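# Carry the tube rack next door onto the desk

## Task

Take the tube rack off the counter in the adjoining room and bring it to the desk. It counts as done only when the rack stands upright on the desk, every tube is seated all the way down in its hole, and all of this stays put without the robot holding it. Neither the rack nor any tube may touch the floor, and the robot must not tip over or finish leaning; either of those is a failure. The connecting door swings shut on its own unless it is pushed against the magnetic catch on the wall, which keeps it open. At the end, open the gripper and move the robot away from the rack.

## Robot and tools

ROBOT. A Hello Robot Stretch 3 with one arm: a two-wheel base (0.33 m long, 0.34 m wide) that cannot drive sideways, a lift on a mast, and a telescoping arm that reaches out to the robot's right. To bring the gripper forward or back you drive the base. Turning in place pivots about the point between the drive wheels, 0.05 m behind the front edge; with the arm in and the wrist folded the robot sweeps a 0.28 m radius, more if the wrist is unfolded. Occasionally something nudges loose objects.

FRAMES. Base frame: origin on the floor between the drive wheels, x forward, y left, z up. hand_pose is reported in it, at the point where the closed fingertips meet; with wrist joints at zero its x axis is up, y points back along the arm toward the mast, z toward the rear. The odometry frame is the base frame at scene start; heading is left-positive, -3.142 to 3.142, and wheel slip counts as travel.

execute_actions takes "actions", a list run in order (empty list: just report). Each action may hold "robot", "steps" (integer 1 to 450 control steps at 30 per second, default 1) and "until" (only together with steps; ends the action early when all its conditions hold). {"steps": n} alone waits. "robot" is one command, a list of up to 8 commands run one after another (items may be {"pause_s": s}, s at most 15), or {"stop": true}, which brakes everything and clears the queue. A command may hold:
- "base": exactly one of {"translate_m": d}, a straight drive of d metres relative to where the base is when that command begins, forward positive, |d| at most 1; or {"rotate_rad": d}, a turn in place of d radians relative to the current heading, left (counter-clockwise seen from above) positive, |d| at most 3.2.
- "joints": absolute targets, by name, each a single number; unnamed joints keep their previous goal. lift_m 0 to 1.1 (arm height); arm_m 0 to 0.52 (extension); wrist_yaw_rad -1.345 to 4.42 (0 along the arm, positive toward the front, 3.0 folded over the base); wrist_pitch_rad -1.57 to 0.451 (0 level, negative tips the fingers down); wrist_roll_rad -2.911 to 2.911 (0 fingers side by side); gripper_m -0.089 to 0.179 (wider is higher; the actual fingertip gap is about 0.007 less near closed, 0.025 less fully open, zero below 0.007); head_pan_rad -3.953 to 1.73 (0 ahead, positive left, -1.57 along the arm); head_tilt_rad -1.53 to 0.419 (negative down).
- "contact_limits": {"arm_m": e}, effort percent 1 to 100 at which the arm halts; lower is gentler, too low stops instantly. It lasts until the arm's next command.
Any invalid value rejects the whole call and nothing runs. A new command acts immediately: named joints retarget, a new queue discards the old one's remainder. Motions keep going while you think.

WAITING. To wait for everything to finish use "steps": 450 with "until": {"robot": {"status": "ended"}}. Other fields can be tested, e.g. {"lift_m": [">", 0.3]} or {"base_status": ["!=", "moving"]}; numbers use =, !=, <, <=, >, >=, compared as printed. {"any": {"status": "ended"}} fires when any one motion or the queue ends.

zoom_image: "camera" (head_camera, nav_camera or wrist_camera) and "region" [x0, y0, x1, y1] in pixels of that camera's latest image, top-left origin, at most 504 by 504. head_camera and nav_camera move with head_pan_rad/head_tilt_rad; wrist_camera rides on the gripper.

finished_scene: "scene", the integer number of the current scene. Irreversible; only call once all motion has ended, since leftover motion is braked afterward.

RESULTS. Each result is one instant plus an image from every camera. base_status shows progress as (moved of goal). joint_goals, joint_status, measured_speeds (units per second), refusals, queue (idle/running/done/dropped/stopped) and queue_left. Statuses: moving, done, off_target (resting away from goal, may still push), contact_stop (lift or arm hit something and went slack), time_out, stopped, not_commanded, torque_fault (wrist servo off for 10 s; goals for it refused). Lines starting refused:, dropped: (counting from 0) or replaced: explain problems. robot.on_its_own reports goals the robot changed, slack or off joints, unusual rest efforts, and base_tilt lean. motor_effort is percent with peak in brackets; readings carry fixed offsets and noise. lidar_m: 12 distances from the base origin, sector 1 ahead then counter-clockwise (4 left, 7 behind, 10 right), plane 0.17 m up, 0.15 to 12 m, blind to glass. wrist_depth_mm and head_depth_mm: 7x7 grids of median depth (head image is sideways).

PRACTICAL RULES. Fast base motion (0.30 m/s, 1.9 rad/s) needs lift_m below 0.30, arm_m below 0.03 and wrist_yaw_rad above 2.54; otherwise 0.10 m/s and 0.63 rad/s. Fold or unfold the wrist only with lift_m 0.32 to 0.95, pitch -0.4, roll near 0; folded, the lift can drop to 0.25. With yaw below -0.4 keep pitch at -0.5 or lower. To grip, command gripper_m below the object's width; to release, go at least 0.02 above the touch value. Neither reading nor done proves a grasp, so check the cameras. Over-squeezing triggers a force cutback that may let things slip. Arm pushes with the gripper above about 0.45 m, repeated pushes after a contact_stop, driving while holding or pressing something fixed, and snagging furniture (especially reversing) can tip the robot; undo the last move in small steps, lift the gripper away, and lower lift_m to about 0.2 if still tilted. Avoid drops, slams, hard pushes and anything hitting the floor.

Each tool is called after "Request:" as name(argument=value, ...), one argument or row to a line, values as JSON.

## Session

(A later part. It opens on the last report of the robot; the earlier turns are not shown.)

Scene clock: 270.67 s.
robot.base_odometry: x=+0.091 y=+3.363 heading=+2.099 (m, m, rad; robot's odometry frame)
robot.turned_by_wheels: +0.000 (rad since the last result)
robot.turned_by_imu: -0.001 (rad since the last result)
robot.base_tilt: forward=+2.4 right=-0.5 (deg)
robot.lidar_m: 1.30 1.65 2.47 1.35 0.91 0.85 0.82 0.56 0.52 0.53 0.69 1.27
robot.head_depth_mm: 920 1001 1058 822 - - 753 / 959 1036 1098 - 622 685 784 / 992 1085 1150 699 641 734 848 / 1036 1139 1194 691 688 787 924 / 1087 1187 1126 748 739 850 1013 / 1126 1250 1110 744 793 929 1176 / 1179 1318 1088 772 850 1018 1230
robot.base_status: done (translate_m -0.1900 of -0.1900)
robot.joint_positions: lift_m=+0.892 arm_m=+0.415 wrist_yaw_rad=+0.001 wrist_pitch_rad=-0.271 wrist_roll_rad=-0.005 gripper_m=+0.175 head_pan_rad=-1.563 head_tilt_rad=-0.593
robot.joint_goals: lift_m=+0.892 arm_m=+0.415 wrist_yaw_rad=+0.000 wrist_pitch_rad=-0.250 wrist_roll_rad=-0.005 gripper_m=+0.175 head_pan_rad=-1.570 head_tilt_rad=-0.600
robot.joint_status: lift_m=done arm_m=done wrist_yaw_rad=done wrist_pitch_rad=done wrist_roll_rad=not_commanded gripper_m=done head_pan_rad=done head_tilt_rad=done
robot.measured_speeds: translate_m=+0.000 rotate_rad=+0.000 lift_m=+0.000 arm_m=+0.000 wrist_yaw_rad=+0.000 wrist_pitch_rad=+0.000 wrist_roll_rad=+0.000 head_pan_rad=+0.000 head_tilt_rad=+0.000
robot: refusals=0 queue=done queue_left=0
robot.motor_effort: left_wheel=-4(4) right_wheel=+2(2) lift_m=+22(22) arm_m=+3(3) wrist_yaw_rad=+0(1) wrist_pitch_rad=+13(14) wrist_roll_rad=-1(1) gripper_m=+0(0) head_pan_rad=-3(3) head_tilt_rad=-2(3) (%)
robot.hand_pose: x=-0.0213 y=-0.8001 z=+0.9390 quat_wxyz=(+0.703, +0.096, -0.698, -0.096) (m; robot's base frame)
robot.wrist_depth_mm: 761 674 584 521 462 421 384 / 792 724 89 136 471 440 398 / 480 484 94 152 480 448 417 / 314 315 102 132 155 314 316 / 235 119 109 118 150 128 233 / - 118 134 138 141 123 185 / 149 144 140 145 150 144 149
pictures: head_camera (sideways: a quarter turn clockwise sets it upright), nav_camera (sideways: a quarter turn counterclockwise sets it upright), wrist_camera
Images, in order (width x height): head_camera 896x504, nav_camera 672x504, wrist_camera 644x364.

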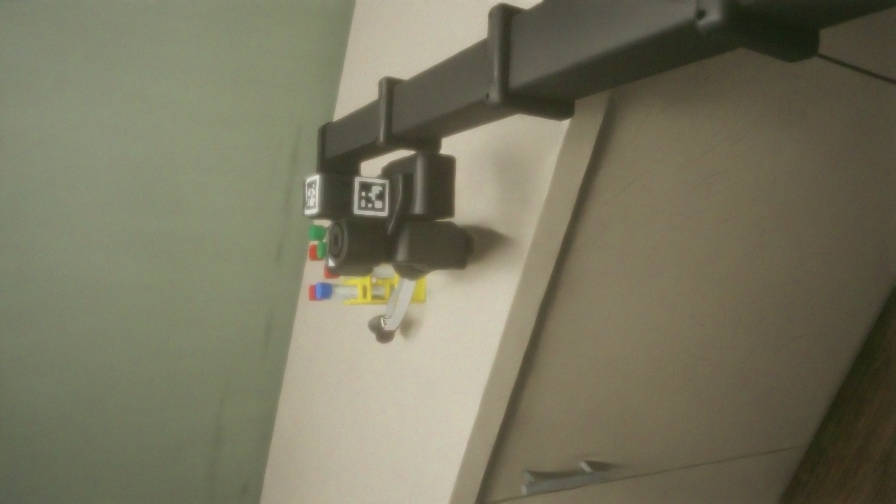

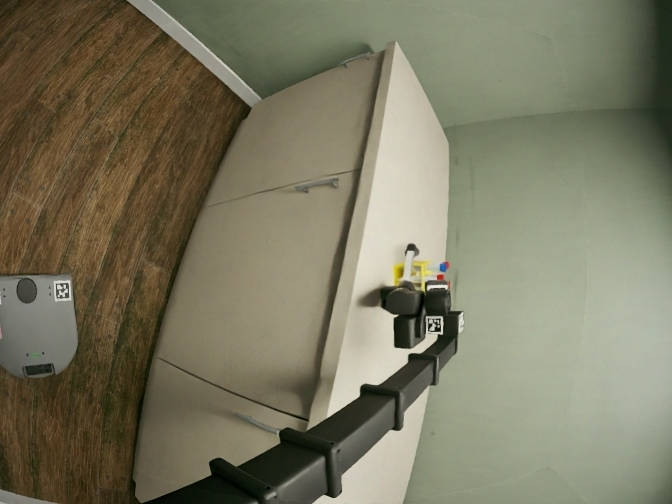

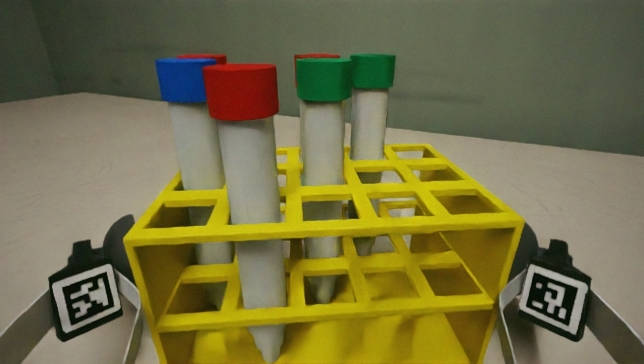

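Request:
execute_actions(
  actions=[
    {"robot":[{"joints":{"gripper_m":0.09}},{"pause_s":0.5},{"joints":{"lift_m":0.93}}],"steps":450,"until":{"robot":{"status":"ended"}}},
  ],
)

Scene clock: 276.10 s.
robot.base_odometry: x=+0.091 y=+3.363 heading=+2.099 (m, m, rad; robot's odometry frame)
robot.turned_by_wheels: +0.000 (rad since the last result)
robot.turned_by_imu: -0.001 (rad since the last result)
robot.base_tilt: forward=+2.4 right=-0.5 (deg)
robot.lidar_m: 1.29 1.66 2.47 1.35 0.91 0.85 0.82 0.56 0.52 0.53 0.69 1.28
robot.head_depth_mm: 920 999 1060 - - 653 731 / 958 1041 1101 734 619 686 785 / 995 1081 - 731 641 733 846 / 1039 1134 1189 720 691 790 921 / 1085 1187 1119 749 735 854 1010 / 1121 1244 1109 744 792 929 1183 / 1183 1313 1090 771 846 1016 1224
robot.base_status: done (translate_m -0.1900 of -0.1900)
robot.joint_positions: lift_m=+0.930 arm_m=+0.415 wrist_yaw_rad=+0.001 wrist_pitch_rad=-0.275 wrist_roll_rad=-0.006 gripper_m=+0.097 head_pan_rad=-1.563 head_tilt_rad=-0.593
robot.joint_goals: lift_m=+0.930 arm_m=+0.415 wrist_yaw_rad=+0.000 wrist_pitch_rad=-0.250 wrist_roll_rad=-0.006 gripper_m=+0.096 head_pan_rad=-1.570 head_tilt_rad=-0.600
robot.joint_status: lift_m=done arm_m=done wrist_yaw_rad=done wrist_pitch_rad=done wrist_roll_rad=not_commanded gripper_m=done head_pan_rad=done head_tilt_rad=done
robot.measured_speeds: translate_m=+0.000 rotate_rad=+0.000 lift_m=+0.000 arm_m=+0.000 wrist_yaw_rad=+0.000 wrist_pitch_rad=+0.000 wrist_roll_rad=+0.000 head_pan_rad=+0.000 head_tilt_rad=+0.000
robot: refusals=0 queue=done queue_left=0
robot.on_its_own: gripper_m is held at +0.096, not at your +0.090, by its stall guard, which is still easing
robot.motor_effort: left_wheel=-4(4) right_wheel=+2(3) lift_m=+31(33) arm_m=+3(3) wrist_yaw_rad=-1(1) wrist_pitch_rad=+16(15) wrist_roll_rad=-1(1) gripper_m=-23(98) head_pan_rad=-3(3) head_tilt_rad=-3(2) (%)
robot.hand_pose: x=-0.0213 y=-0.7998 z=+0.9757 quat_wxyz=(+0.703, +0.098, -0.698, -0.097) (m; robot's base frame)
robot.wrist_depth_mm: 774 665 585 514 469 414 383 / 816 739 629 548 487 438 404 / 604 619 153 194 512 473 422 / 397 401 153 161 402 403 405 / 298 295 146 159 198 222 298 / 241 117 139 145 168 139 237 / 190 189 143 153 165 151 197
pictures: head_camera (sideways: a quarter turn clockwise sets it upright), nav_camera (sideways: a quarter turn counterclockwise sets it upright), wrist_camera
Images, in order (width x height): head_camera 896x504, nav_camera 672x504, wrist_camera 644x364.

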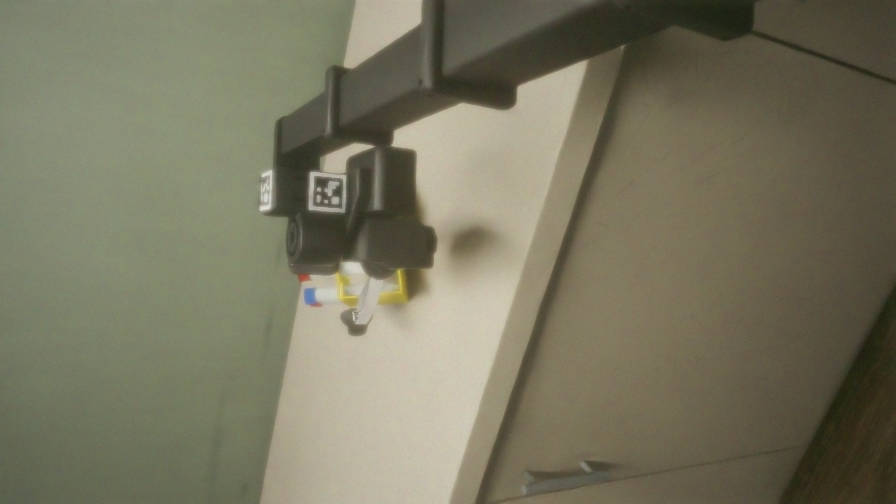

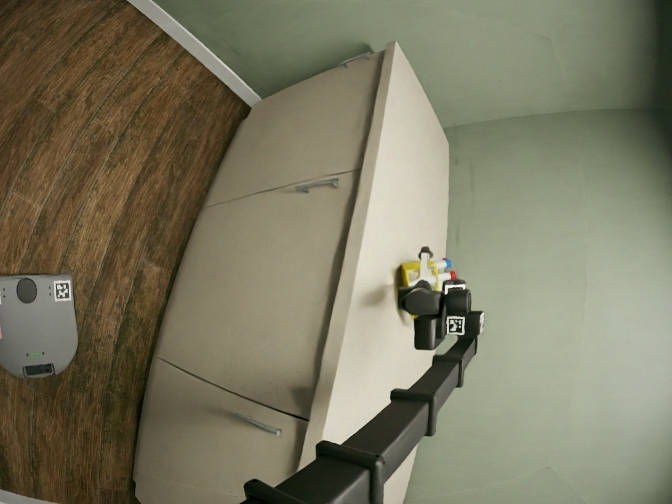

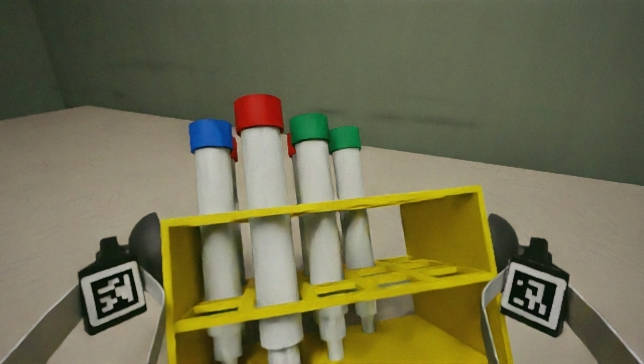

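Request:
execute_actions(
  actions=[
    {"robot":[{"joints":{"lift_m":0.893}},{"joints":{"gripper_m":0.175}}],"steps":450,"until":{"robot":{"status":"ended"}}},
    {"steps":15},
  ],
)

Scene clock: 281.47 s.
robot.base_odometry: x=+0.091 y=+3.363 heading=+2.099 (m, m, rad; robot's odometry frame)
robot.turned_by_wheels: +0.000 (rad since the last result)
robot.turned_by_imu: -0.001 (rad since the last result)
robot.base_tilt: forward=+2.5 right=-0.4 (deg)
robot.lidar_m: 1.30 1.65 2.47 1.35 0.91 0.85 0.82 0.56 0.52 0.53 0.69 1.28
robot.head_depth_mm: 921 1000 1058 823 - - 752 / 954 1039 1107 - 619 686 784 / 1001 1086 1147 700 641 735 846 / 1034 1137 1191 694 689 788 925 / 1076 1188 1120 748 739 851 1002 / 1128 1245 1107 744 795 930 1180 / 1190 1314 1085 776 846 1016 1227
robot.base_status: done (translate_m -0.1900 of -0.1900)
robot.joint_positions: lift_m=+0.893 arm_m=+0.415 wrist_yaw_rad=+0.000 wrist_pitch_rad=-0.269 wrist_roll_rad=-0.007 gripper_m=+0.175 head_pan_rad=-1.563 head_tilt_rad=-0.593
robot.joint_goals: lift_m=+0.893 arm_m=+0.415 wrist_yaw_rad=+0.000 wrist_pitch_rad=-0.250 wrist_roll_rad=-0.007 gripper_m=+0.175 head_pan_rad=-1.570 head_tilt_rad=-0.600
robot.joint_status: lift_m=done arm_m=done wrist_yaw_rad=done wrist_pitch_rad=done wrist_roll_rad=not_commanded gripper_m=done head_pan_rad=done head_tilt_rad=done
robot.measured_speeds: translate_m=+0.000 rotate_rad=+0.000 lift_m=+0.000 arm_m=+0.000 wrist_yaw_rad=+0.000 wrist_pitch_rad=+0.000 wrist_roll_rad=+0.000 head_pan_rad=+0.000 head_tilt_rad=+0.000
robot: refusals=0 queue=done queue_left=0
robot.motor_effort: left_wheel=-4(4) right_wheel=+2(2) lift_m=+22(32) arm_m=+3(2) wrist_yaw_rad=-1(1) wrist_pitch_rad=+12(15) wrist_roll_rad=+0(0) gripper_m=+0(83) head_pan_rad=-3(3) head_tilt_rad=-2(3) (%)
robot.hand_pose: x=-0.0215 y=-0.8003 z=+0.9406 quat_wxyz=(+0.703, +0.095, -0.698, -0.095) (m; robot's base frame)
robot.wrist_depth_mm: 755 675 578 519 465 418 382 / 786 720 121 154 477 437 402 / 494 495 128 140 480 452 417 / 318 318 137 141 147 324 323 / 237 132 148 154 164 139 238 / - 152 139 169 168 173 188 / 150 150 147 151 151 153 150
pictures: head_camera (sideways: a quarter turn clockwise sets it upright), nav_camera (sideways: a quarter turn counterclockwise sets it upright), wrist_camera
Images, in order (width x height): head_camera 896x504, nav_camera 672x504, wrist_camera 644x364.

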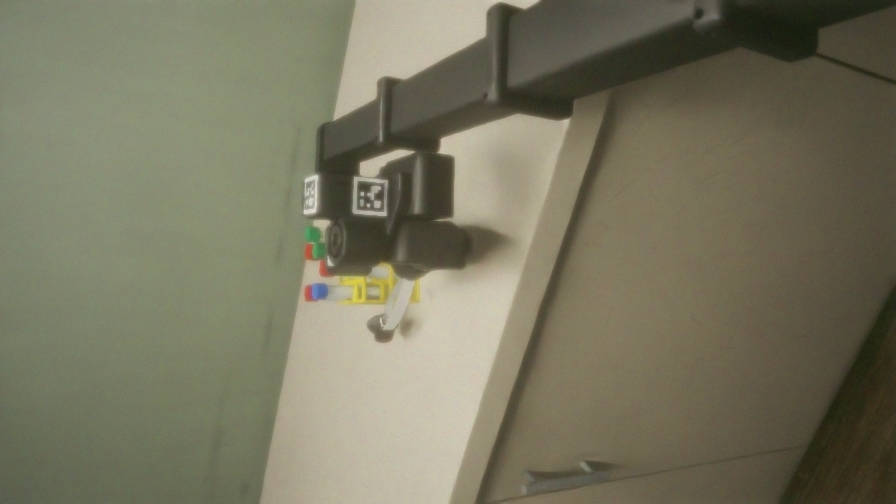

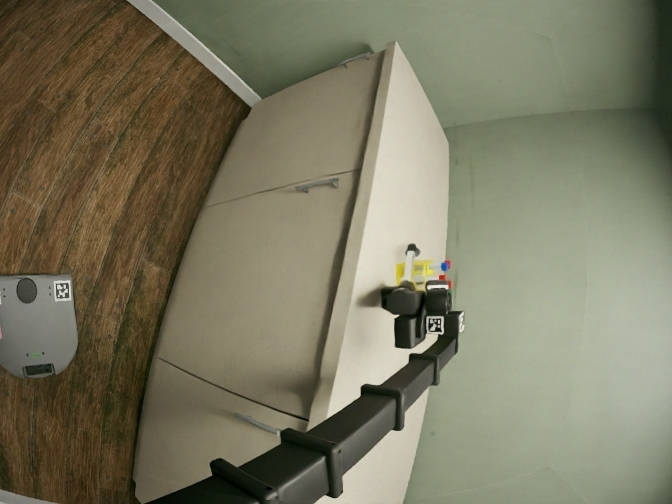

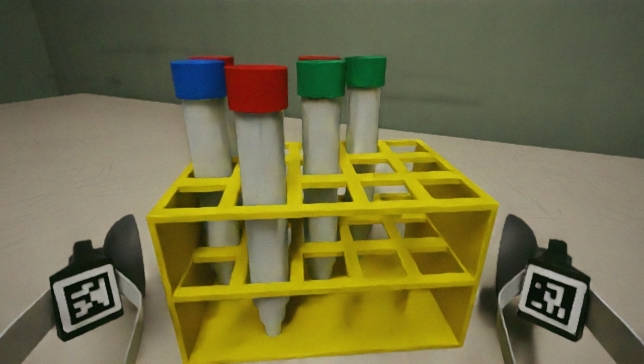

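Request:
execute_actions(
  actions=[
    {"robot":[{"joints":{"arm_m":0.435}},{"joints":{"gripper_m":0.10}},{"joints":{"arm_m":0.30}},{"joints":{"gripper_m":0.175}},{"joints":{"arm_m":0.18}},{"joints":{"lift_m":1.1}},{"joints":{"wrist_pitch_rad":-1.3}},{"joints":{"arm_m":0.4,"head_tilt_rad":-0.75}}],"steps":450,"until":{"robot":{"status":"ended"}}},
    {"steps":300,"until":{"robot":{"status":"ended"}}},
  ],
)

Scene clock: 307.23 s.
robot.base_odometry: x=+0.091 y=+3.363 heading=+2.099 (m, m, rad; robot's odometry frame)
robot.turned_by_wheels: +0.000 (rad since the last result)
robot.turned_by_imu: -0.007 (rad since the last result)
robot.base_tilt: forward=+2.3 right=-0.5 (deg)
robot.lidar_m: 1.30 1.65 2.47 1.35 0.91 0.84 0.82 0.56 0.53 0.53 0.69 1.27
robot.head_depth_mm: 932 1018 823 616 654 764 926 / 989 1060 810 629 696 824 1018 / 1025 1070 735 652 746 897 1149 / 1054 972 696 671 805 982 1187 / 1092 1145 718 725 870 1081 1180 / 1153 1137 777 780 951 1269 1177 / 1204 1118 769 841 1044 1325 1173
robot.base_status: done (translate_m -0.1900 of -0.1900)
robot.joint_positions: lift_m=+1.098 arm_m=+0.400 wrist_yaw_rad=+0.000 wrist_pitch_rad=-1.301 wrist_roll_rad=-0.008 gripper_m=+0.175 head_pan_rad=-1.563 head_tilt_rad=-0.741
robot.joint_goals: lift_m=+1.100 arm_m=+0.400 wrist_yaw_rad=+0.000 wrist_pitch_rad=-1.300 wrist_roll_rad=-0.008 gripper_m=+0.175 head_pan_rad=-1.570 head_tilt_rad=-0.750
robot.joint_status: lift_m=done arm_m=done wrist_yaw_rad=done wrist_pitch_rad=done wrist_roll_rad=not_commanded gripper_m=done head_pan_rad=done head_tilt_rad=done
robot.measured_speeds: translate_m=+0.000 rotate_rad=+0.000 lift_m=+0.000 arm_m=+0.000 wrist_yaw_rad=+0.000 wrist_pitch_rad=+0.000 wrist_roll_rad=+0.000 head_pan_rad=+0.000 head_tilt_rad=+0.000
robot: refusals=0 queue=done queue_left=0
robot.motor_effort: left_wheel=-4(4) right_wheel=+2(2) lift_m=+30(32) arm_m=+3(1) wrist_yaw_rad=+0(0) wrist_pitch_rad=+1(12) wrist_roll_rad=+0(0) gripper_m=+0(96) head_pan_rad=-3(3) head_tilt_rad=-4(15) (%)
robot.hand_pose: x=-0.0216 y=-0.5898 z=+0.9830 quat_wxyz=(+0.565, +0.430, -0.560, -0.427) (m; robot's base frame)
robot.wrist_depth_mm: 256 256 161 151 192 258 258 / 251 250 152 171 191 252 255 / 248 246 196 170 204 247 249 / - 242 241 242 243 243 244 / - - 239 237 237 240 239 / - - - 234 234 234 237 / - - - - 230 230 231
pictures: head_camera (sideways: a quarter turn clockwise sets it upright), nav_camera (sideways: a quarter turn counterclockwise sets it upright), wrist_camera
Images, in order (width x height): head_camera 896x504, nav_camera 672x504, wrist_camera 644x364.

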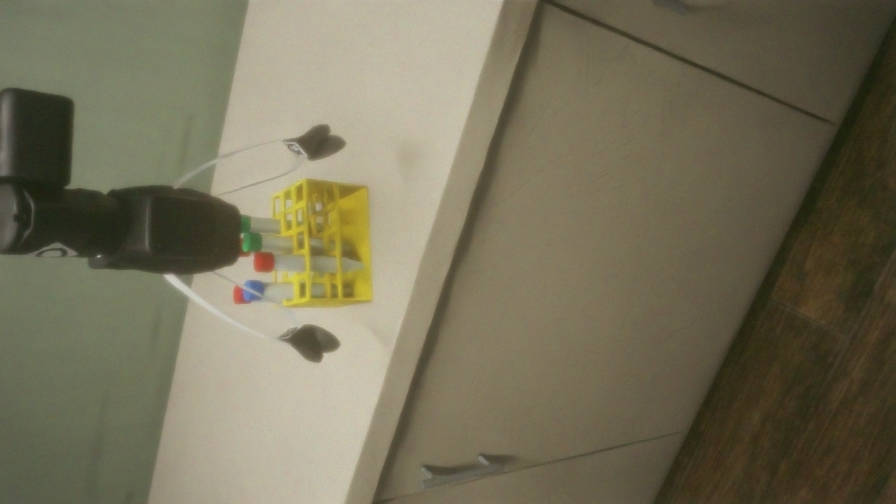

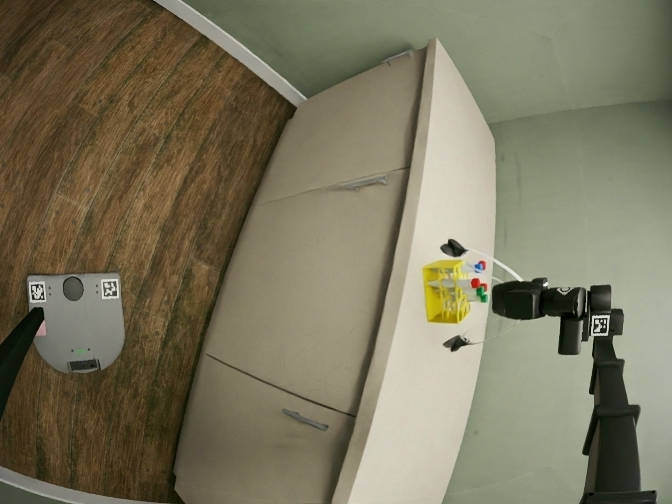

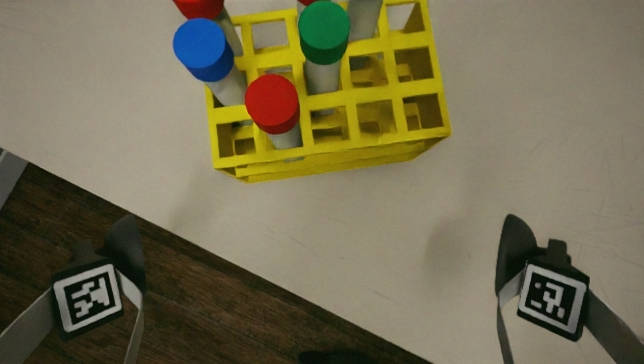

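Request:
execute_actions(
  actions=[
    {"robot":[{"joints":{"wrist_yaw_rad":0.1},"base":{"translate_m":-0.012}},{"joints":{"arm_m":0.485}}],"steps":450,"until":{"robot":{"status":"ended"}}},
  ],
)

Scene clock: 319.17 s.
robot.base_odometry: x=+0.097 y=+3.353 heading=+2.099 (m, m, rad; robot's odometry frame)
robot.turned_by_wheels: +0.000 (rad since the last result)
robot.turned_by_imu: -0.002 (rad since the last result)
robot.base_tilt: forward=+2.5 right=-0.4 (deg)
robot.lidar_m: 1.31 1.67 2.48 1.33 0.90 0.83 0.81 0.56 0.52 0.53 0.68 1.29
robot.head_depth_mm: 928 1012 820 616 644 761 921 / 969 1051 811 612 691 823 1011 / 1016 1073 743 646 738 888 1144 / 1049 1036 693 670 794 973 1189 / 1091 1155 697 717 864 1074 1182 / 1146 1136 777 772 941 1211 1175 / 1194 1115 770 823 1033 1302 1171
robot.base_status: done (translate_m -0.0120 of -0.0120)
robot.joint_positions: lift_m=+1.098 arm_m=+0.485 wrist_yaw_rad=+0.098 wrist_pitch_rad=-1.301 wrist_roll_rad=-0.008 gripper_m=+0.175 head_pan_rad=-1.563 head_tilt_rad=-0.741
robot.joint_goals: lift_m=+1.100 arm_m=+0.485 wrist_yaw_rad=+0.100 wrist_pitch_rad=-1.300 wrist_roll_rad=-0.008 gripper_m=+0.175 head_pan_rad=-1.570 head_tilt_rad=-0.750
robot.joint_status: lift_m=done arm_m=done wrist_yaw_rad=done wrist_pitch_rad=done wrist_roll_rad=not_commanded gripper_m=done head_pan_rad=done head_tilt_rad=done
robot.measured_speeds: translate_m=+0.000 rotate_rad=+0.000 lift_m=+0.000 arm_m=+0.000 wrist_yaw_rad=+0.000 wrist_pitch_rad=+0.000 wrist_roll_rad=+0.000 head_pan_rad=+0.000 head_tilt_rad=+0.000
robot: refusals=0 queue=done queue_left=0
robot.motor_effort: left_wheel=-4(9) right_wheel=+2(5) lift_m=+31(31) arm_m=+3(1) wrist_yaw_rad=+1(2) wrist_pitch_rad=+1(1) wrist_roll_rad=+0(0) gripper_m=+0(0) head_pan_rad=-3(3) head_tilt_rad=-3(4) (%)
robot.hand_pose: x=-0.0172 y=-0.6745 z=+0.9830 quat_wxyz=(+0.585, +0.457, -0.538, -0.399) (m; robot's base frame)
robot.wrist_depth_mm: 257 258 257 255 258 256 258 / 250 251 250 253 251 252 252 / 247 246 246 246 248 247 248 / 241 239 167 121 205 242 242 / 237 236 164 162 197 240 239 / - 231 161 194 192 234 235 / - - 227 228 230 230 230
pictures: head_camera (sideways: a quarter turn clockwise sets it upright), nav_camera (sideways: a quarter turn counterclockwise sets it upright), wrist_camera
Images, in order (width x height): head_camera 896x504, nav_camera 672x504, wrist_camera 644x364.

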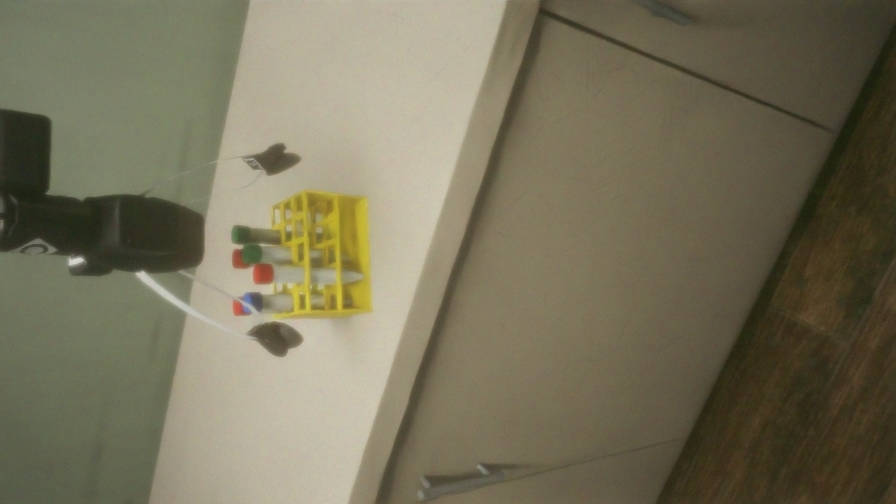

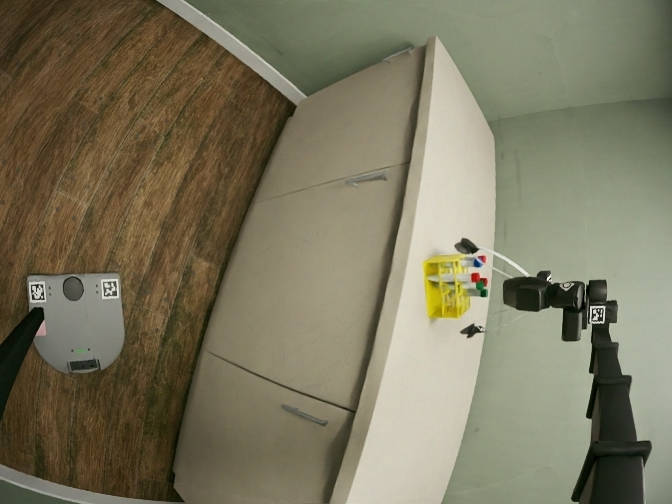

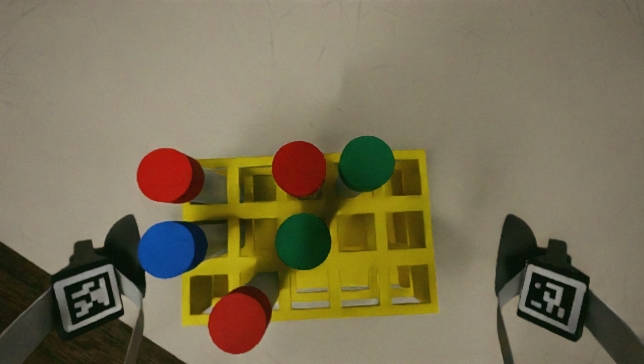

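Request:
execute_actions(
  actions=[],
)

Scene clock: 332.50 s.
robot.base_odometry: x=+0.097 y=+3.353 heading=+2.099 (m, m, rad; robot's odometry frame)
robot.turned_by_wheels: +0.000 (rad since the last result)
robot.turned_by_imu: -0.001 (rad since the last result)
robot.base_tilt: forward=+2.4 right=-0.6 (deg)
robot.lidar_m: 1.31 1.66 2.48 1.33 0.90 0.83 0.81 0.55 0.52 0.53 0.68 1.29
robot.head_depth_mm: 931 1015 820 616 646 764 915 / 972 1052 812 612 688 820 1006 / 1014 1078 742 650 738 888 1141 / 1045 1038 696 668 795 969 1183 / 1090 1153 697 721 858 1074 1183 / 1140 1142 777 769 940 1206 1179 / 1205 1118 766 823 1039 1300 1170
robot.base_status: done (translate_m -0.0120 of -0.0120)
robot.joint_positions: lift_m=+1.098 arm_m=+0.485 wrist_yaw_rad=+0.098 wrist_pitch_rad=-1.301 wrist_roll_rad=-0.008 gripper_m=+0.175 head_pan_rad=-1.563 head_tilt_rad=-0.741
robot.joint_goals: lift_m=+1.100 arm_m=+0.485 wrist_yaw_rad=+0.100 wrist_pitch_rad=-1.300 wrist_roll_rad=-0.008 gripper_m=+0.175 head_pan_rad=-1.570 head_tilt_rad=-0.750
robot.joint_status: lift_m=done arm_m=done wrist_yaw_rad=done wrist_pitch_rad=done wrist_roll_rad=not_commanded gripper_m=done head_pan_rad=done head_tilt_rad=done
robot.measured_speeds: translate_m=+0.000 rotate_rad=+0.000 lift_m=+0.000 arm_m=+0.000 wrist_yaw_rad=+0.000 wrist_pitch_rad=+0.000 wrist_roll_rad=+0.000 head_pan_rad=+0.000 head_tilt_rad=+0.000
robot: refusals=0 queue=done queue_left=0
robot.motor_effort: left_wheel=-4(4) right_wheel=+2(2) lift_m=+31(30) arm_m=+3(3) wrist_yaw_rad=+2(2) wrist_pitch_rad=+1(1) wrist_roll_rad=+1(1) gripper_m=+0(1) head_pan_rad=-3(3) head_tilt_rad=-3(3) (%)
robot.hand_pose: x=-0.0172 y=-0.6745 z=+0.9830 quat_wxyz=(+0.585, +0.457, -0.538, -0.399) (m; robot's base frame)
robot.wrist_depth_mm: 254 255 257 256 257 255 258 / 250 252 250 251 252 252 252 / 246 247 245 246 248 248 248 / 241 237 167 121 205 242 243 / 238 236 164 162 199 239 238 / - 233 161 195 192 234 234 / - - 227 230 230 230 228
pictures: head_camera (sideways: a quarter turn clockwise sets it upright), nav_camera (sideways: a quarter turn counterclockwise sets it upright), wrist_camera
Images, in order (width x height): head_camera 896x504, nav_camera 672x504, wrist_camera 644x364.

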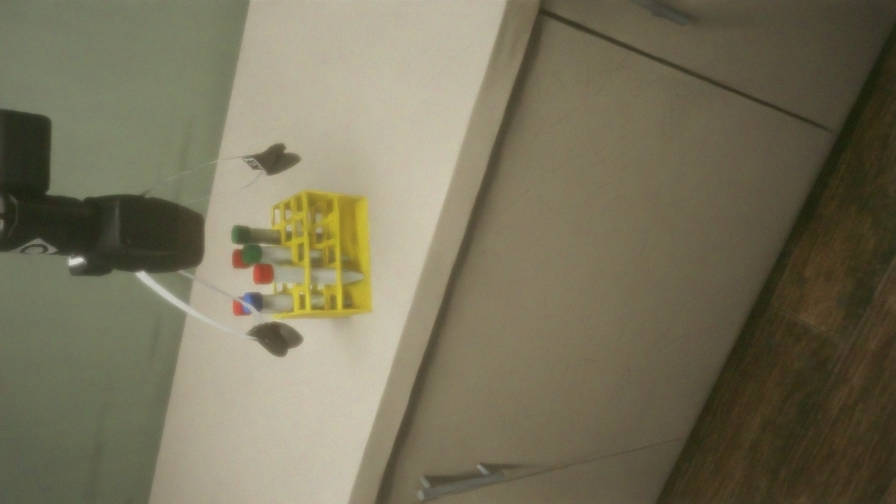

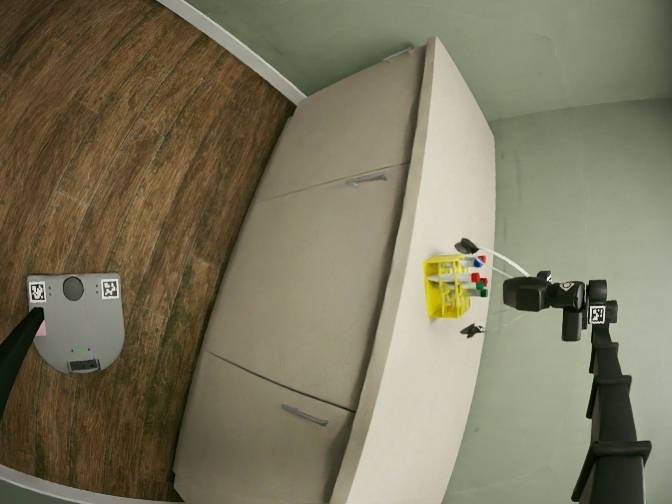

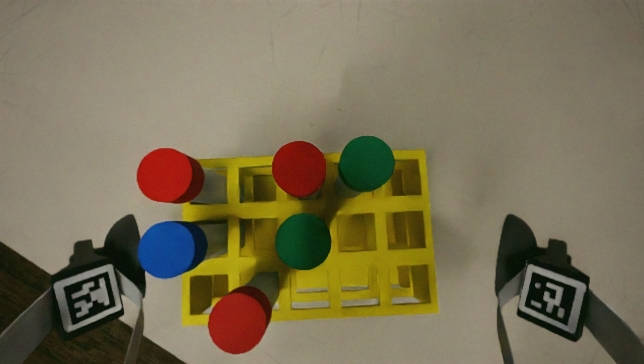

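Request:
execute_actions(
  actions=[
    {"robot":[{"base":{"translate_m":0.012}},{"joints":{"lift_m":1.078}}],"steps":200,"until":{"robot":{"status":"ended"}}},
  ],
)

Scene clock: 338.03 s.
robot.base_odometry: x=+0.091 y=+3.363 heading=+2.099 (m, m, rad; robot's odometry frame)
robot.turned_by_wheels: +0.000 (rad since the last result)
robot.turned_by_imu: -0.001 (rad since the last result)
robot.base_tilt: forward=+2.4 right=-0.6 (deg)
robot.lidar_m: 1.30 1.65 2.47 1.35 0.91 0.85 0.82 0.56 0.53 0.54 0.69 1.28
robot.head_depth_mm: 943 1020 820 615 651 766 924 / 968 1055 812 628 696 827 1019 / 1029 1077 738 649 745 897 1140 / 1048 1033 695 671 803 984 1184 / 1094 1158 723 727 869 1089 1180 / 1148 1134 779 782 948 1282 1179 / 1198 1115 771 841 1043 1323 1165
robot.base_status: done (translate_m +0.0120 of +0.0120)
robot.joint_positions: lift_m=+1.078 arm_m=+0.485 wrist_yaw_rad=+0.098 wrist_pitch_rad=-1.301 wrist_roll_rad=-0.008 gripper_m=+0.175 head_pan_rad=-1.563 head_tilt_rad=-0.741
robot.joint_goals: lift_m=+1.078 arm_m=+0.485 wrist_yaw_rad=+0.100 wrist_pitch_rad=-1.300 wrist_roll_rad=-0.008 gripper_m=+0.175 head_pan_rad=-1.570 head_tilt_rad=-0.750
robot.joint_status: lift_m=done arm_m=done wrist_yaw_rad=done wrist_pitch_rad=done wrist_roll_rad=not_commanded gripper_m=done head_pan_rad=done head_tilt_rad=done
robot.measured_speeds: translate_m=+0.000 rotate_rad=+0.000 lift_m=+0.000 arm_m=+0.000 wrist_yaw_rad=+0.000 wrist_pitch_rad=+0.000 wrist_roll_rad=+0.000 head_pan_rad=+0.000 head_tilt_rad=+0.000
robot: refusals=0 queue=done queue_left=0
robot.motor_effort: left_wheel=-4(6) right_wheel=+2(7) lift_m=+22(30) arm_m=+3(3) wrist_yaw_rad=+1(1) wrist_pitch_rad=+1(1) wrist_roll_rad=+0(0) gripper_m=+0(0) head_pan_rad=-3(3) head_tilt_rad=-3(4) (%)
robot.hand_pose: x=-0.0172 y=-0.6745 z=+0.9635 quat_wxyz=(+0.585, +0.457, -0.538, -0.399) (m; robot's base frame)
robot.wrist_depth_mm: 237 236 235 235 237 238 236 / 231 231 231 232 234 231 232 / 226 227 227 226 226 227 228 / 223 220 146 146 137 223 223 / 218 219 145 144 178 219 219 / - 97 142 141 163 214 216 / - 212 97 210 211 211 211
pictures: head_camera (sideways: a quarter turn clockwise sets it upright), nav_camera (sideways: a quarter turn counterclockwise sets it upright), wrist_camera
Images, in order (width x height): head_camera 896x504, nav_camera 672x504, wrist_camera 644x364.

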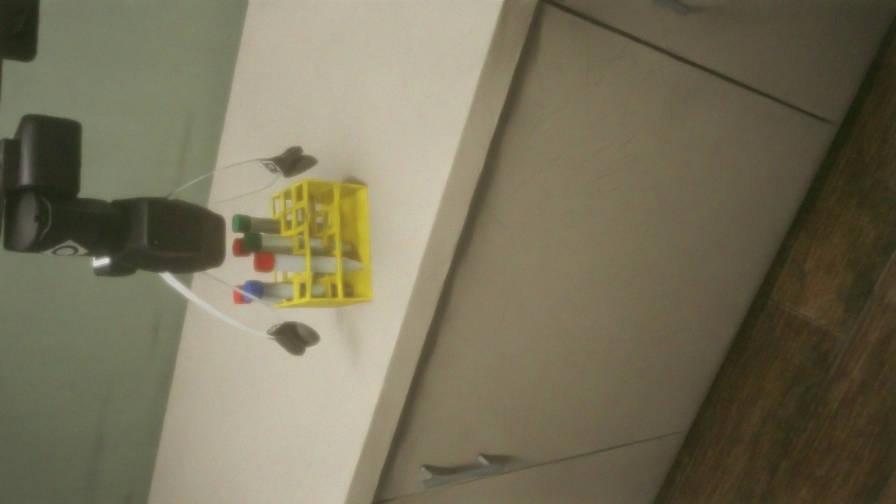

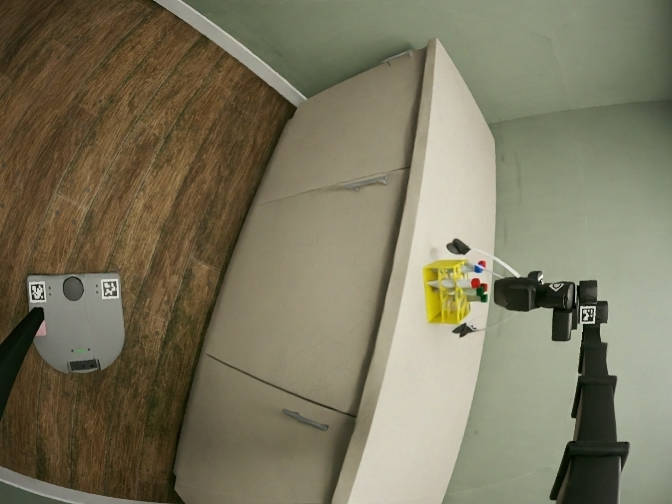

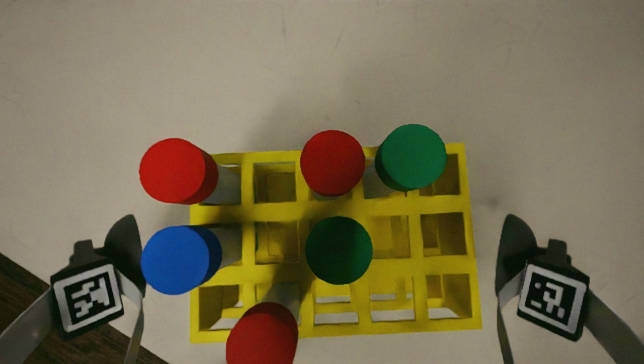

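Request:
execute_actions(
  actions=[
    {"robot":[{"base":{"translate_m":-0.004}},{"joints":{"lift_m":1.056}}],"steps":200,"until":{"robot":{"status":"ended"}}},
  ],
)

Scene clock: 342.10 s.
robot.base_odometry: x=+0.093 y=+3.360 heading=+2.099 (m, m, rad; robot's odometry frame)
robot.turned_by_wheels: +0.000 (rad since the last result)
robot.turned_by_imu: -0.001 (rad since the last result)
robot.base_tilt: forward=+2.5 right=-0.4 (deg)
robot.lidar_m: 1.30 1.65 2.48 1.35 0.91 0.84 0.82 0.56 0.52 0.53 0.69 1.28
robot.head_depth_mm: - 1018 825 615 649 764 924 / 969 1051 814 613 692 826 1014 / - 1078 736 650 741 896 1141 / 1060 - 698 670 802 980 1184 / 1093 1146 716 725 869 1077 1179 / 1143 1135 777 776 946 1271 1176 / 1196 1117 770 828 1039 1306 1175
robot.base_status: done (translate_m -0.0040 of -0.0040)
robot.joint_positions: lift_m=+1.056 arm_m=+0.485 wrist_yaw_rad=+0.098 wrist_pitch_rad=-1.301 wrist_roll_rad=-0.008 gripper_m=+0.175 head_pan_rad=-1.563 head_tilt_rad=-0.741
robot.joint_goals: lift_m=+1.056 arm_m=+0.485 wrist_yaw_rad=+0.100 wrist_pitch_rad=-1.300 wrist_roll_rad=-0.008 gripper_m=+0.175 head_pan_rad=-1.570 head_tilt_rad=-0.750
robot.joint_status: lift_m=done arm_m=done wrist_yaw_rad=done wrist_pitch_rad=done wrist_roll_rad=not_commanded gripper_m=done head_pan_rad=done head_tilt_rad=done
robot.measured_speeds: translate_m=+0.000 rotate_rad=+0.000 lift_m=+0.000 arm_m=+0.000 wrist_yaw_rad=+0.000 wrist_pitch_rad=+0.000 wrist_roll_rad=+0.000 head_pan_rad=+0.000 head_tilt_rad=+0.000
robot: refusals=0 queue=done queue_left=0
robot.motor_effort: left_wheel=-3(8) right_wheel=+2(4) lift_m=+22(21) arm_m=+3(3) wrist_yaw_rad=+1(2) wrist_pitch_rad=+1(1) wrist_roll_rad=+1(1) gripper_m=+0(0) head_pan_rad=-3(3) head_tilt_rad=-3(3) (%)
robot.hand_pose: x=-0.0172 y=-0.6745 z=+0.9415 quat_wxyz=(+0.585, +0.457, -0.538, -0.399) (m; robot's base frame)
robot.wrist_depth_mm: 212 212 214 213 213 213 214 / 208 209 209 209 208 208 208 / 204 79 205 79 80 206 205 / 199 80 125 123 124 200 202 / 197 83 123 77 157 196 198 / 193 75 121 76 121 122 194 / - 190 81 153 154 190 190
pictures: head_camera (sideways: a quarter turn clockwise sets it upright), nav_camera (sideways: a quarter turn counterclockwise sets it upright), wrist_camera
Images, in order (width x height): head_camera 896x504, nav_camera 672x504, wrist_camera 644x364.

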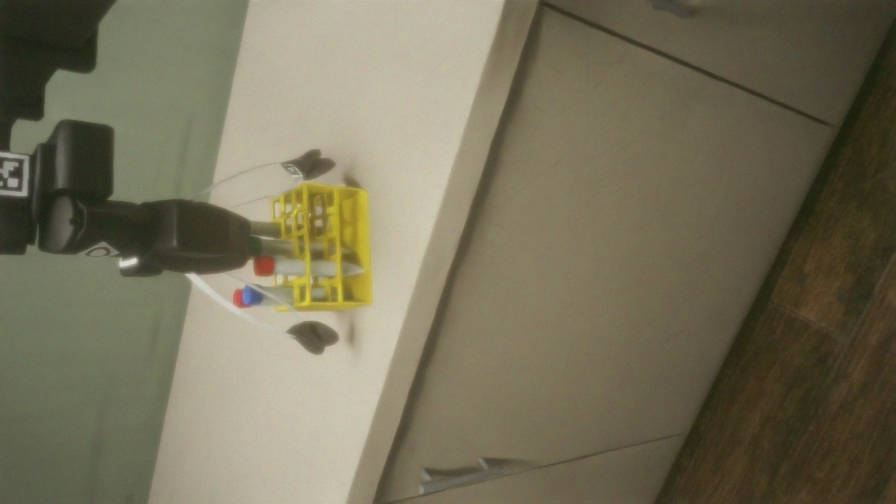

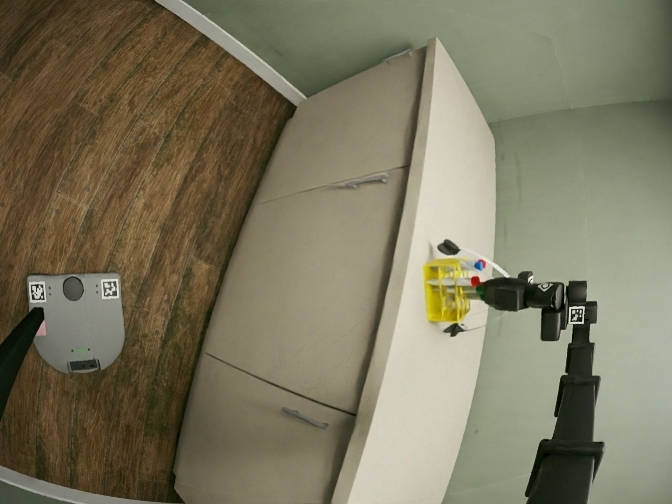

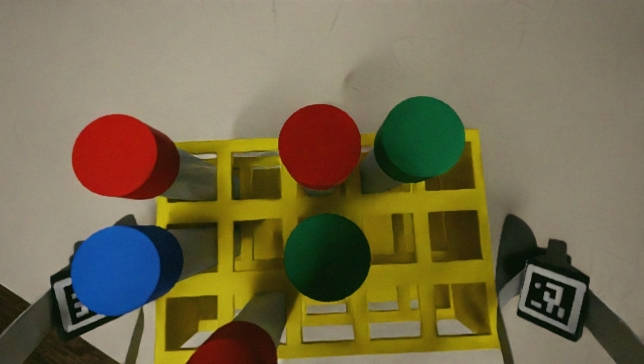

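Request:
execute_actions(
  actions=[
    {"robot":[{"joints":{"gripper_m":0.095}},{"pause_s":0.5},{"joints":{"lift_m":1.09}}],"steps":250,"until":{"robot":{"status":"ended"}}},
  ],
)

Scene clock: 347.67 s.
robot.base_odometry: x=+0.093 y=+3.360 heading=+2.100 (m, m, rad; robot's odometry frame)
robot.turned_by_wheels: +0.000 (rad since the last result)
robot.turned_by_imu: -0.001 (rad since the last result)
robot.base_tilt: forward=+2.5 right=-0.6 (deg)
robot.lidar_m: 1.30 1.66 2.48 1.34 0.90 0.84 0.82 0.56 0.52 0.53 0.69 1.28
robot.head_depth_mm: 924 1017 821 614 650 765 925 / 971 1053 813 611 695 830 1013 / 1025 1076 735 649 742 899 1140 / 1047 971 698 671 801 988 1183 / 1093 1149 719 725 870 1085 1184 / 1147 1137 778 777 942 1275 1176 / 1203 1119 768 830 1049 1331 1171
robot.base_status: done (translate_m -0.0040 of -0.0040)
robot.joint_positions: lift_m=+1.090 arm_m=+0.485 wrist_yaw_rad=+0.101 wrist_pitch_rad=-1.304 wrist_roll_rad=-0.011 gripper_m=+0.099 head_pan_rad=-1.563 head_tilt_rad=-0.741
robot.joint_goals: lift_m=+1.090 arm_m=+0.485 wrist_yaw_rad=+0.100 wrist_pitch_rad=-1.300 wrist_roll_rad=-0.011 gripper_m=+0.098 head_pan_rad=-1.570 head_tilt_rad=-0.750
robot.joint_status: lift_m=done arm_m=done wrist_yaw_rad=done wrist_pitch_rad=done wrist_roll_rad=not_commanded gripper_m=done head_pan_rad=done head_tilt_rad=done
robot.measured_speeds: translate_m=+0.000 rotate_rad=+0.000 lift_m=+0.000 arm_m=+0.000 wrist_yaw_rad=+0.000 wrist_pitch_rad=+0.000 wrist_roll_rad=+0.000 head_pan_rad=+0.000 head_tilt_rad=+0.000
robot: refusals=0 queue=done queue_left=0
robot.motor_effort: left_wheel=-2(5) right_wheel=+1(4) lift_m=+32(33) arm_m=+2(3) wrist_yaw_rad=-1(2) wrist_pitch_rad=+3(4) wrist_roll_rad=+2(2) gripper_m=-16(98) head_pan_rad=-3(3) head_tilt_rad=-3(3) (%)
robot.hand_pose: x=-0.0172 y=-0.6739 z=+0.9750 quat_wxyz=(+0.586, +0.459, -0.536, -0.398) (m; robot's base frame)
robot.wrist_depth_mm: 245 246 247 247 246 248 248 / 243 241 242 242 242 243 243 / 238 237 237 88 88 238 240 / 232 86 133 131 132 233 236 / 228 85 131 85 163 230 230 / - 83 128 128 149 - 226 / - - 82 127 220 221 223
pictures: head_camera (sideways: a quarter turn clockwise sets it upright), nav_camera (sideways: a quarter turn counterclockwise sets it upright), wrist_camera
Images, in order (width x height): head_camera 896x504, nav_camera 672x504, wrist_camera 644x364.

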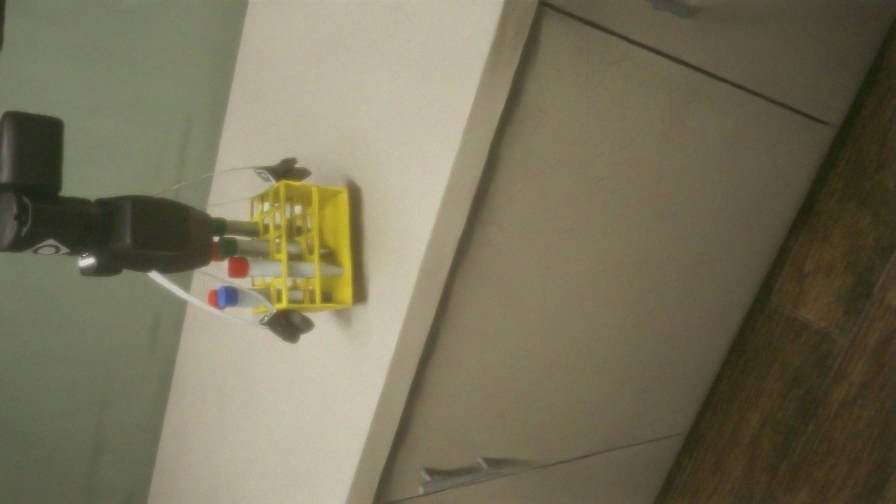

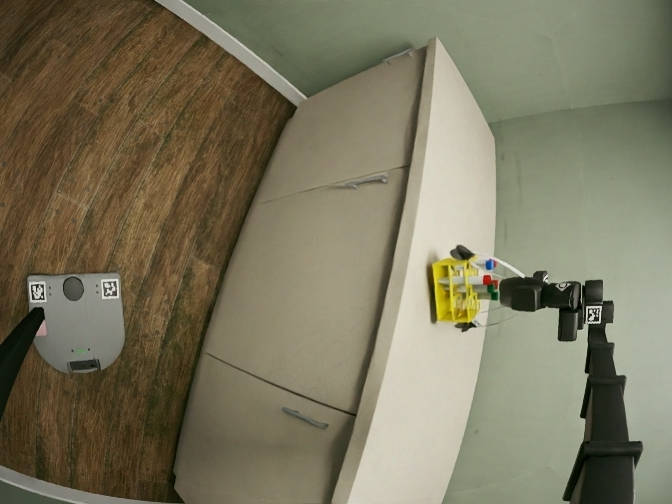

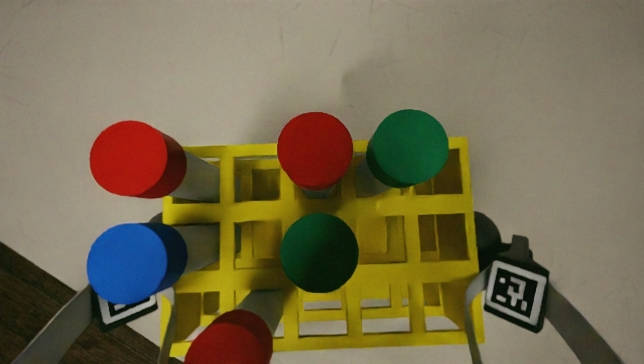

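Request:
execute_actions(
  actions=[
    {"robot":[{"joints":{"lift_m":1.1}},{"joints":{"arm_m":0.3}}],"steps":250,"until":{"robot":{"status":"ended"}}},
  ],
)

Request:
zoom_image(
  camera="head_camera",
  region=[100,100,500,400],
)

Scene clock: 353.17 s.
robot.base_odometry: x=+0.093 y=+3.360 heading=+2.100 (m, m, rad; robot's odometry frame)
robot.turned_by_wheels: +0.000 (rad since the last result)
robot.turned_by_imu: -0.002 (rad since the last result)
robot.base_tilt: forward=+2.4 right=-0.6 (deg)
robot.lidar_m: 1.30 1.66 2.47 1.34 0.90 0.84 0.81 0.56 0.52 0.53 0.69 1.28
robot.head_depth_mm: 929 1012 820 615 649 762 922 / - 1054 811 612 695 830 1014 / - 1065 801 610 744 899 1146 / 1051 - 500 579 802 982 1191 / 1095 1152 729 728 865 1080 1187 / 1139 1136 777 781 947 1275 1169 / 1199 1116 769 833 1045 1325 1172
robot.base_status: done (translate_m -0.0040 of -0.0040)
robot.joint_positions: lift_m=+1.098 arm_m=+0.300 wrist_yaw_rad=+0.101 wrist_pitch_rad=-1.304 wrist_roll_rad=-0.010 gripper_m=+0.099 head_pan_rad=-1.563 head_tilt_rad=-0.741
robot.joint_goals: lift_m=+1.100 arm_m=+0.300 wrist_yaw_rad=+0.100 wrist_pitch_rad=-1.300 wrist_roll_rad=-0.010 gripper_m=+0.098 head_pan_rad=-1.570 head_tilt_rad=-0.750
robot.joint_status: lift_m=done arm_m=done wrist_yaw_rad=done wrist_pitch_rad=done wrist_roll_rad=not_commanded gripper_m=done head_pan_rad=done head_tilt_rad=done
robot.measured_speeds: translate_m=+0.000 rotate_rad=+0.000 lift_m=+0.000 arm_m=+0.000 wrist_yaw_rad=+0.000 wrist_pitch_rad=+0.000 wrist_roll_rad=+0.000 head_pan_rad=+0.000 head_tilt_rad=+0.000
robot: refusals=0 queue=done queue_left=0
robot.motor_effort: left_wheel=-2(2) right_wheel=+1(2) lift_m=+31(33) arm_m=-1(1) wrist_yaw_rad=+0(1) wrist_pitch_rad=+3(3) wrist_roll_rad=+2(2) gripper_m=-17(18) head_pan_rad=-2(3) head_tilt_rad=-4(4) (%)
robot.hand_pose: x=-0.0172 y=-0.4893 z=+0.9828 quat_wxyz=(+0.586, +0.459, -0.536, -0.398) (m; robot's base frame)
robot.wrist_depth_mm: 920 257 256 257 255 257 257 / - 647 252 250 252 252 253 / - - 479 135 88 247 249 / - 86 136 86 131 242 243 / - 89 131 85 163 238 239 / - 83 128 129 149 - 235 / - - 85 126 - - 232
pictures: head_camera (sideways: a quarter turn clockwise sets it upright), nav_camera (sideways: a quarter turn counterclockwise sets it upright), wrist_camera
Images, in order (width x height): head_camera 896x504, nav_camera 672x504, wrist_camera 644x364.

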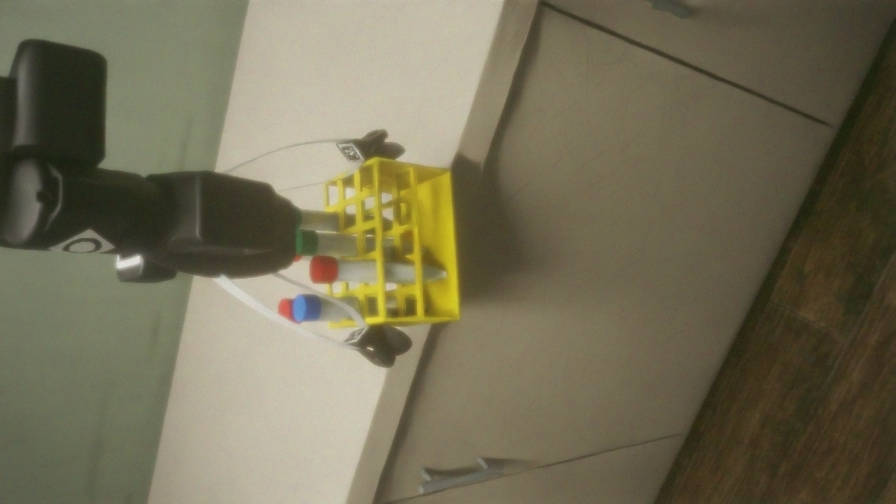

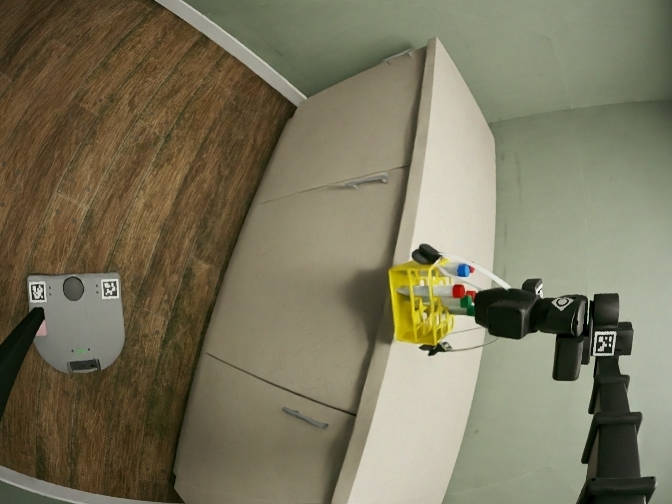

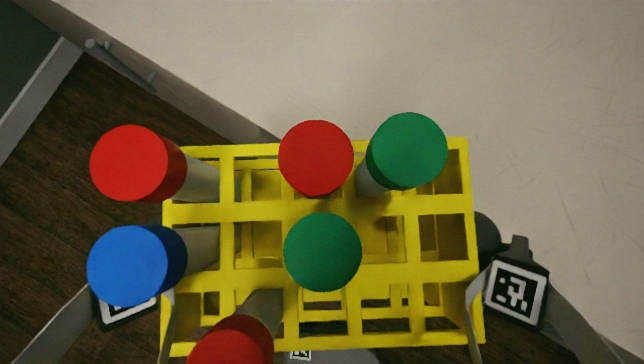

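Region (100, 100, 500, 400) of head_camera's 896x504 image, scaled by 1.260, with more detail than that image has; it fills the top 378 rows of this view, and the rest is white.

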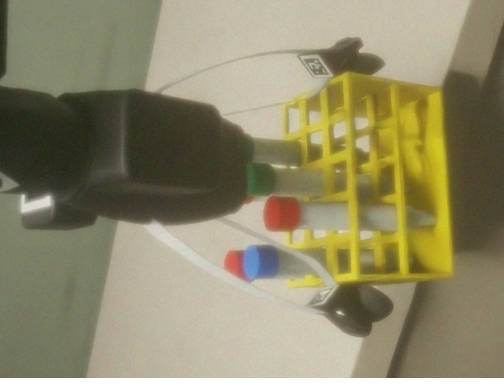

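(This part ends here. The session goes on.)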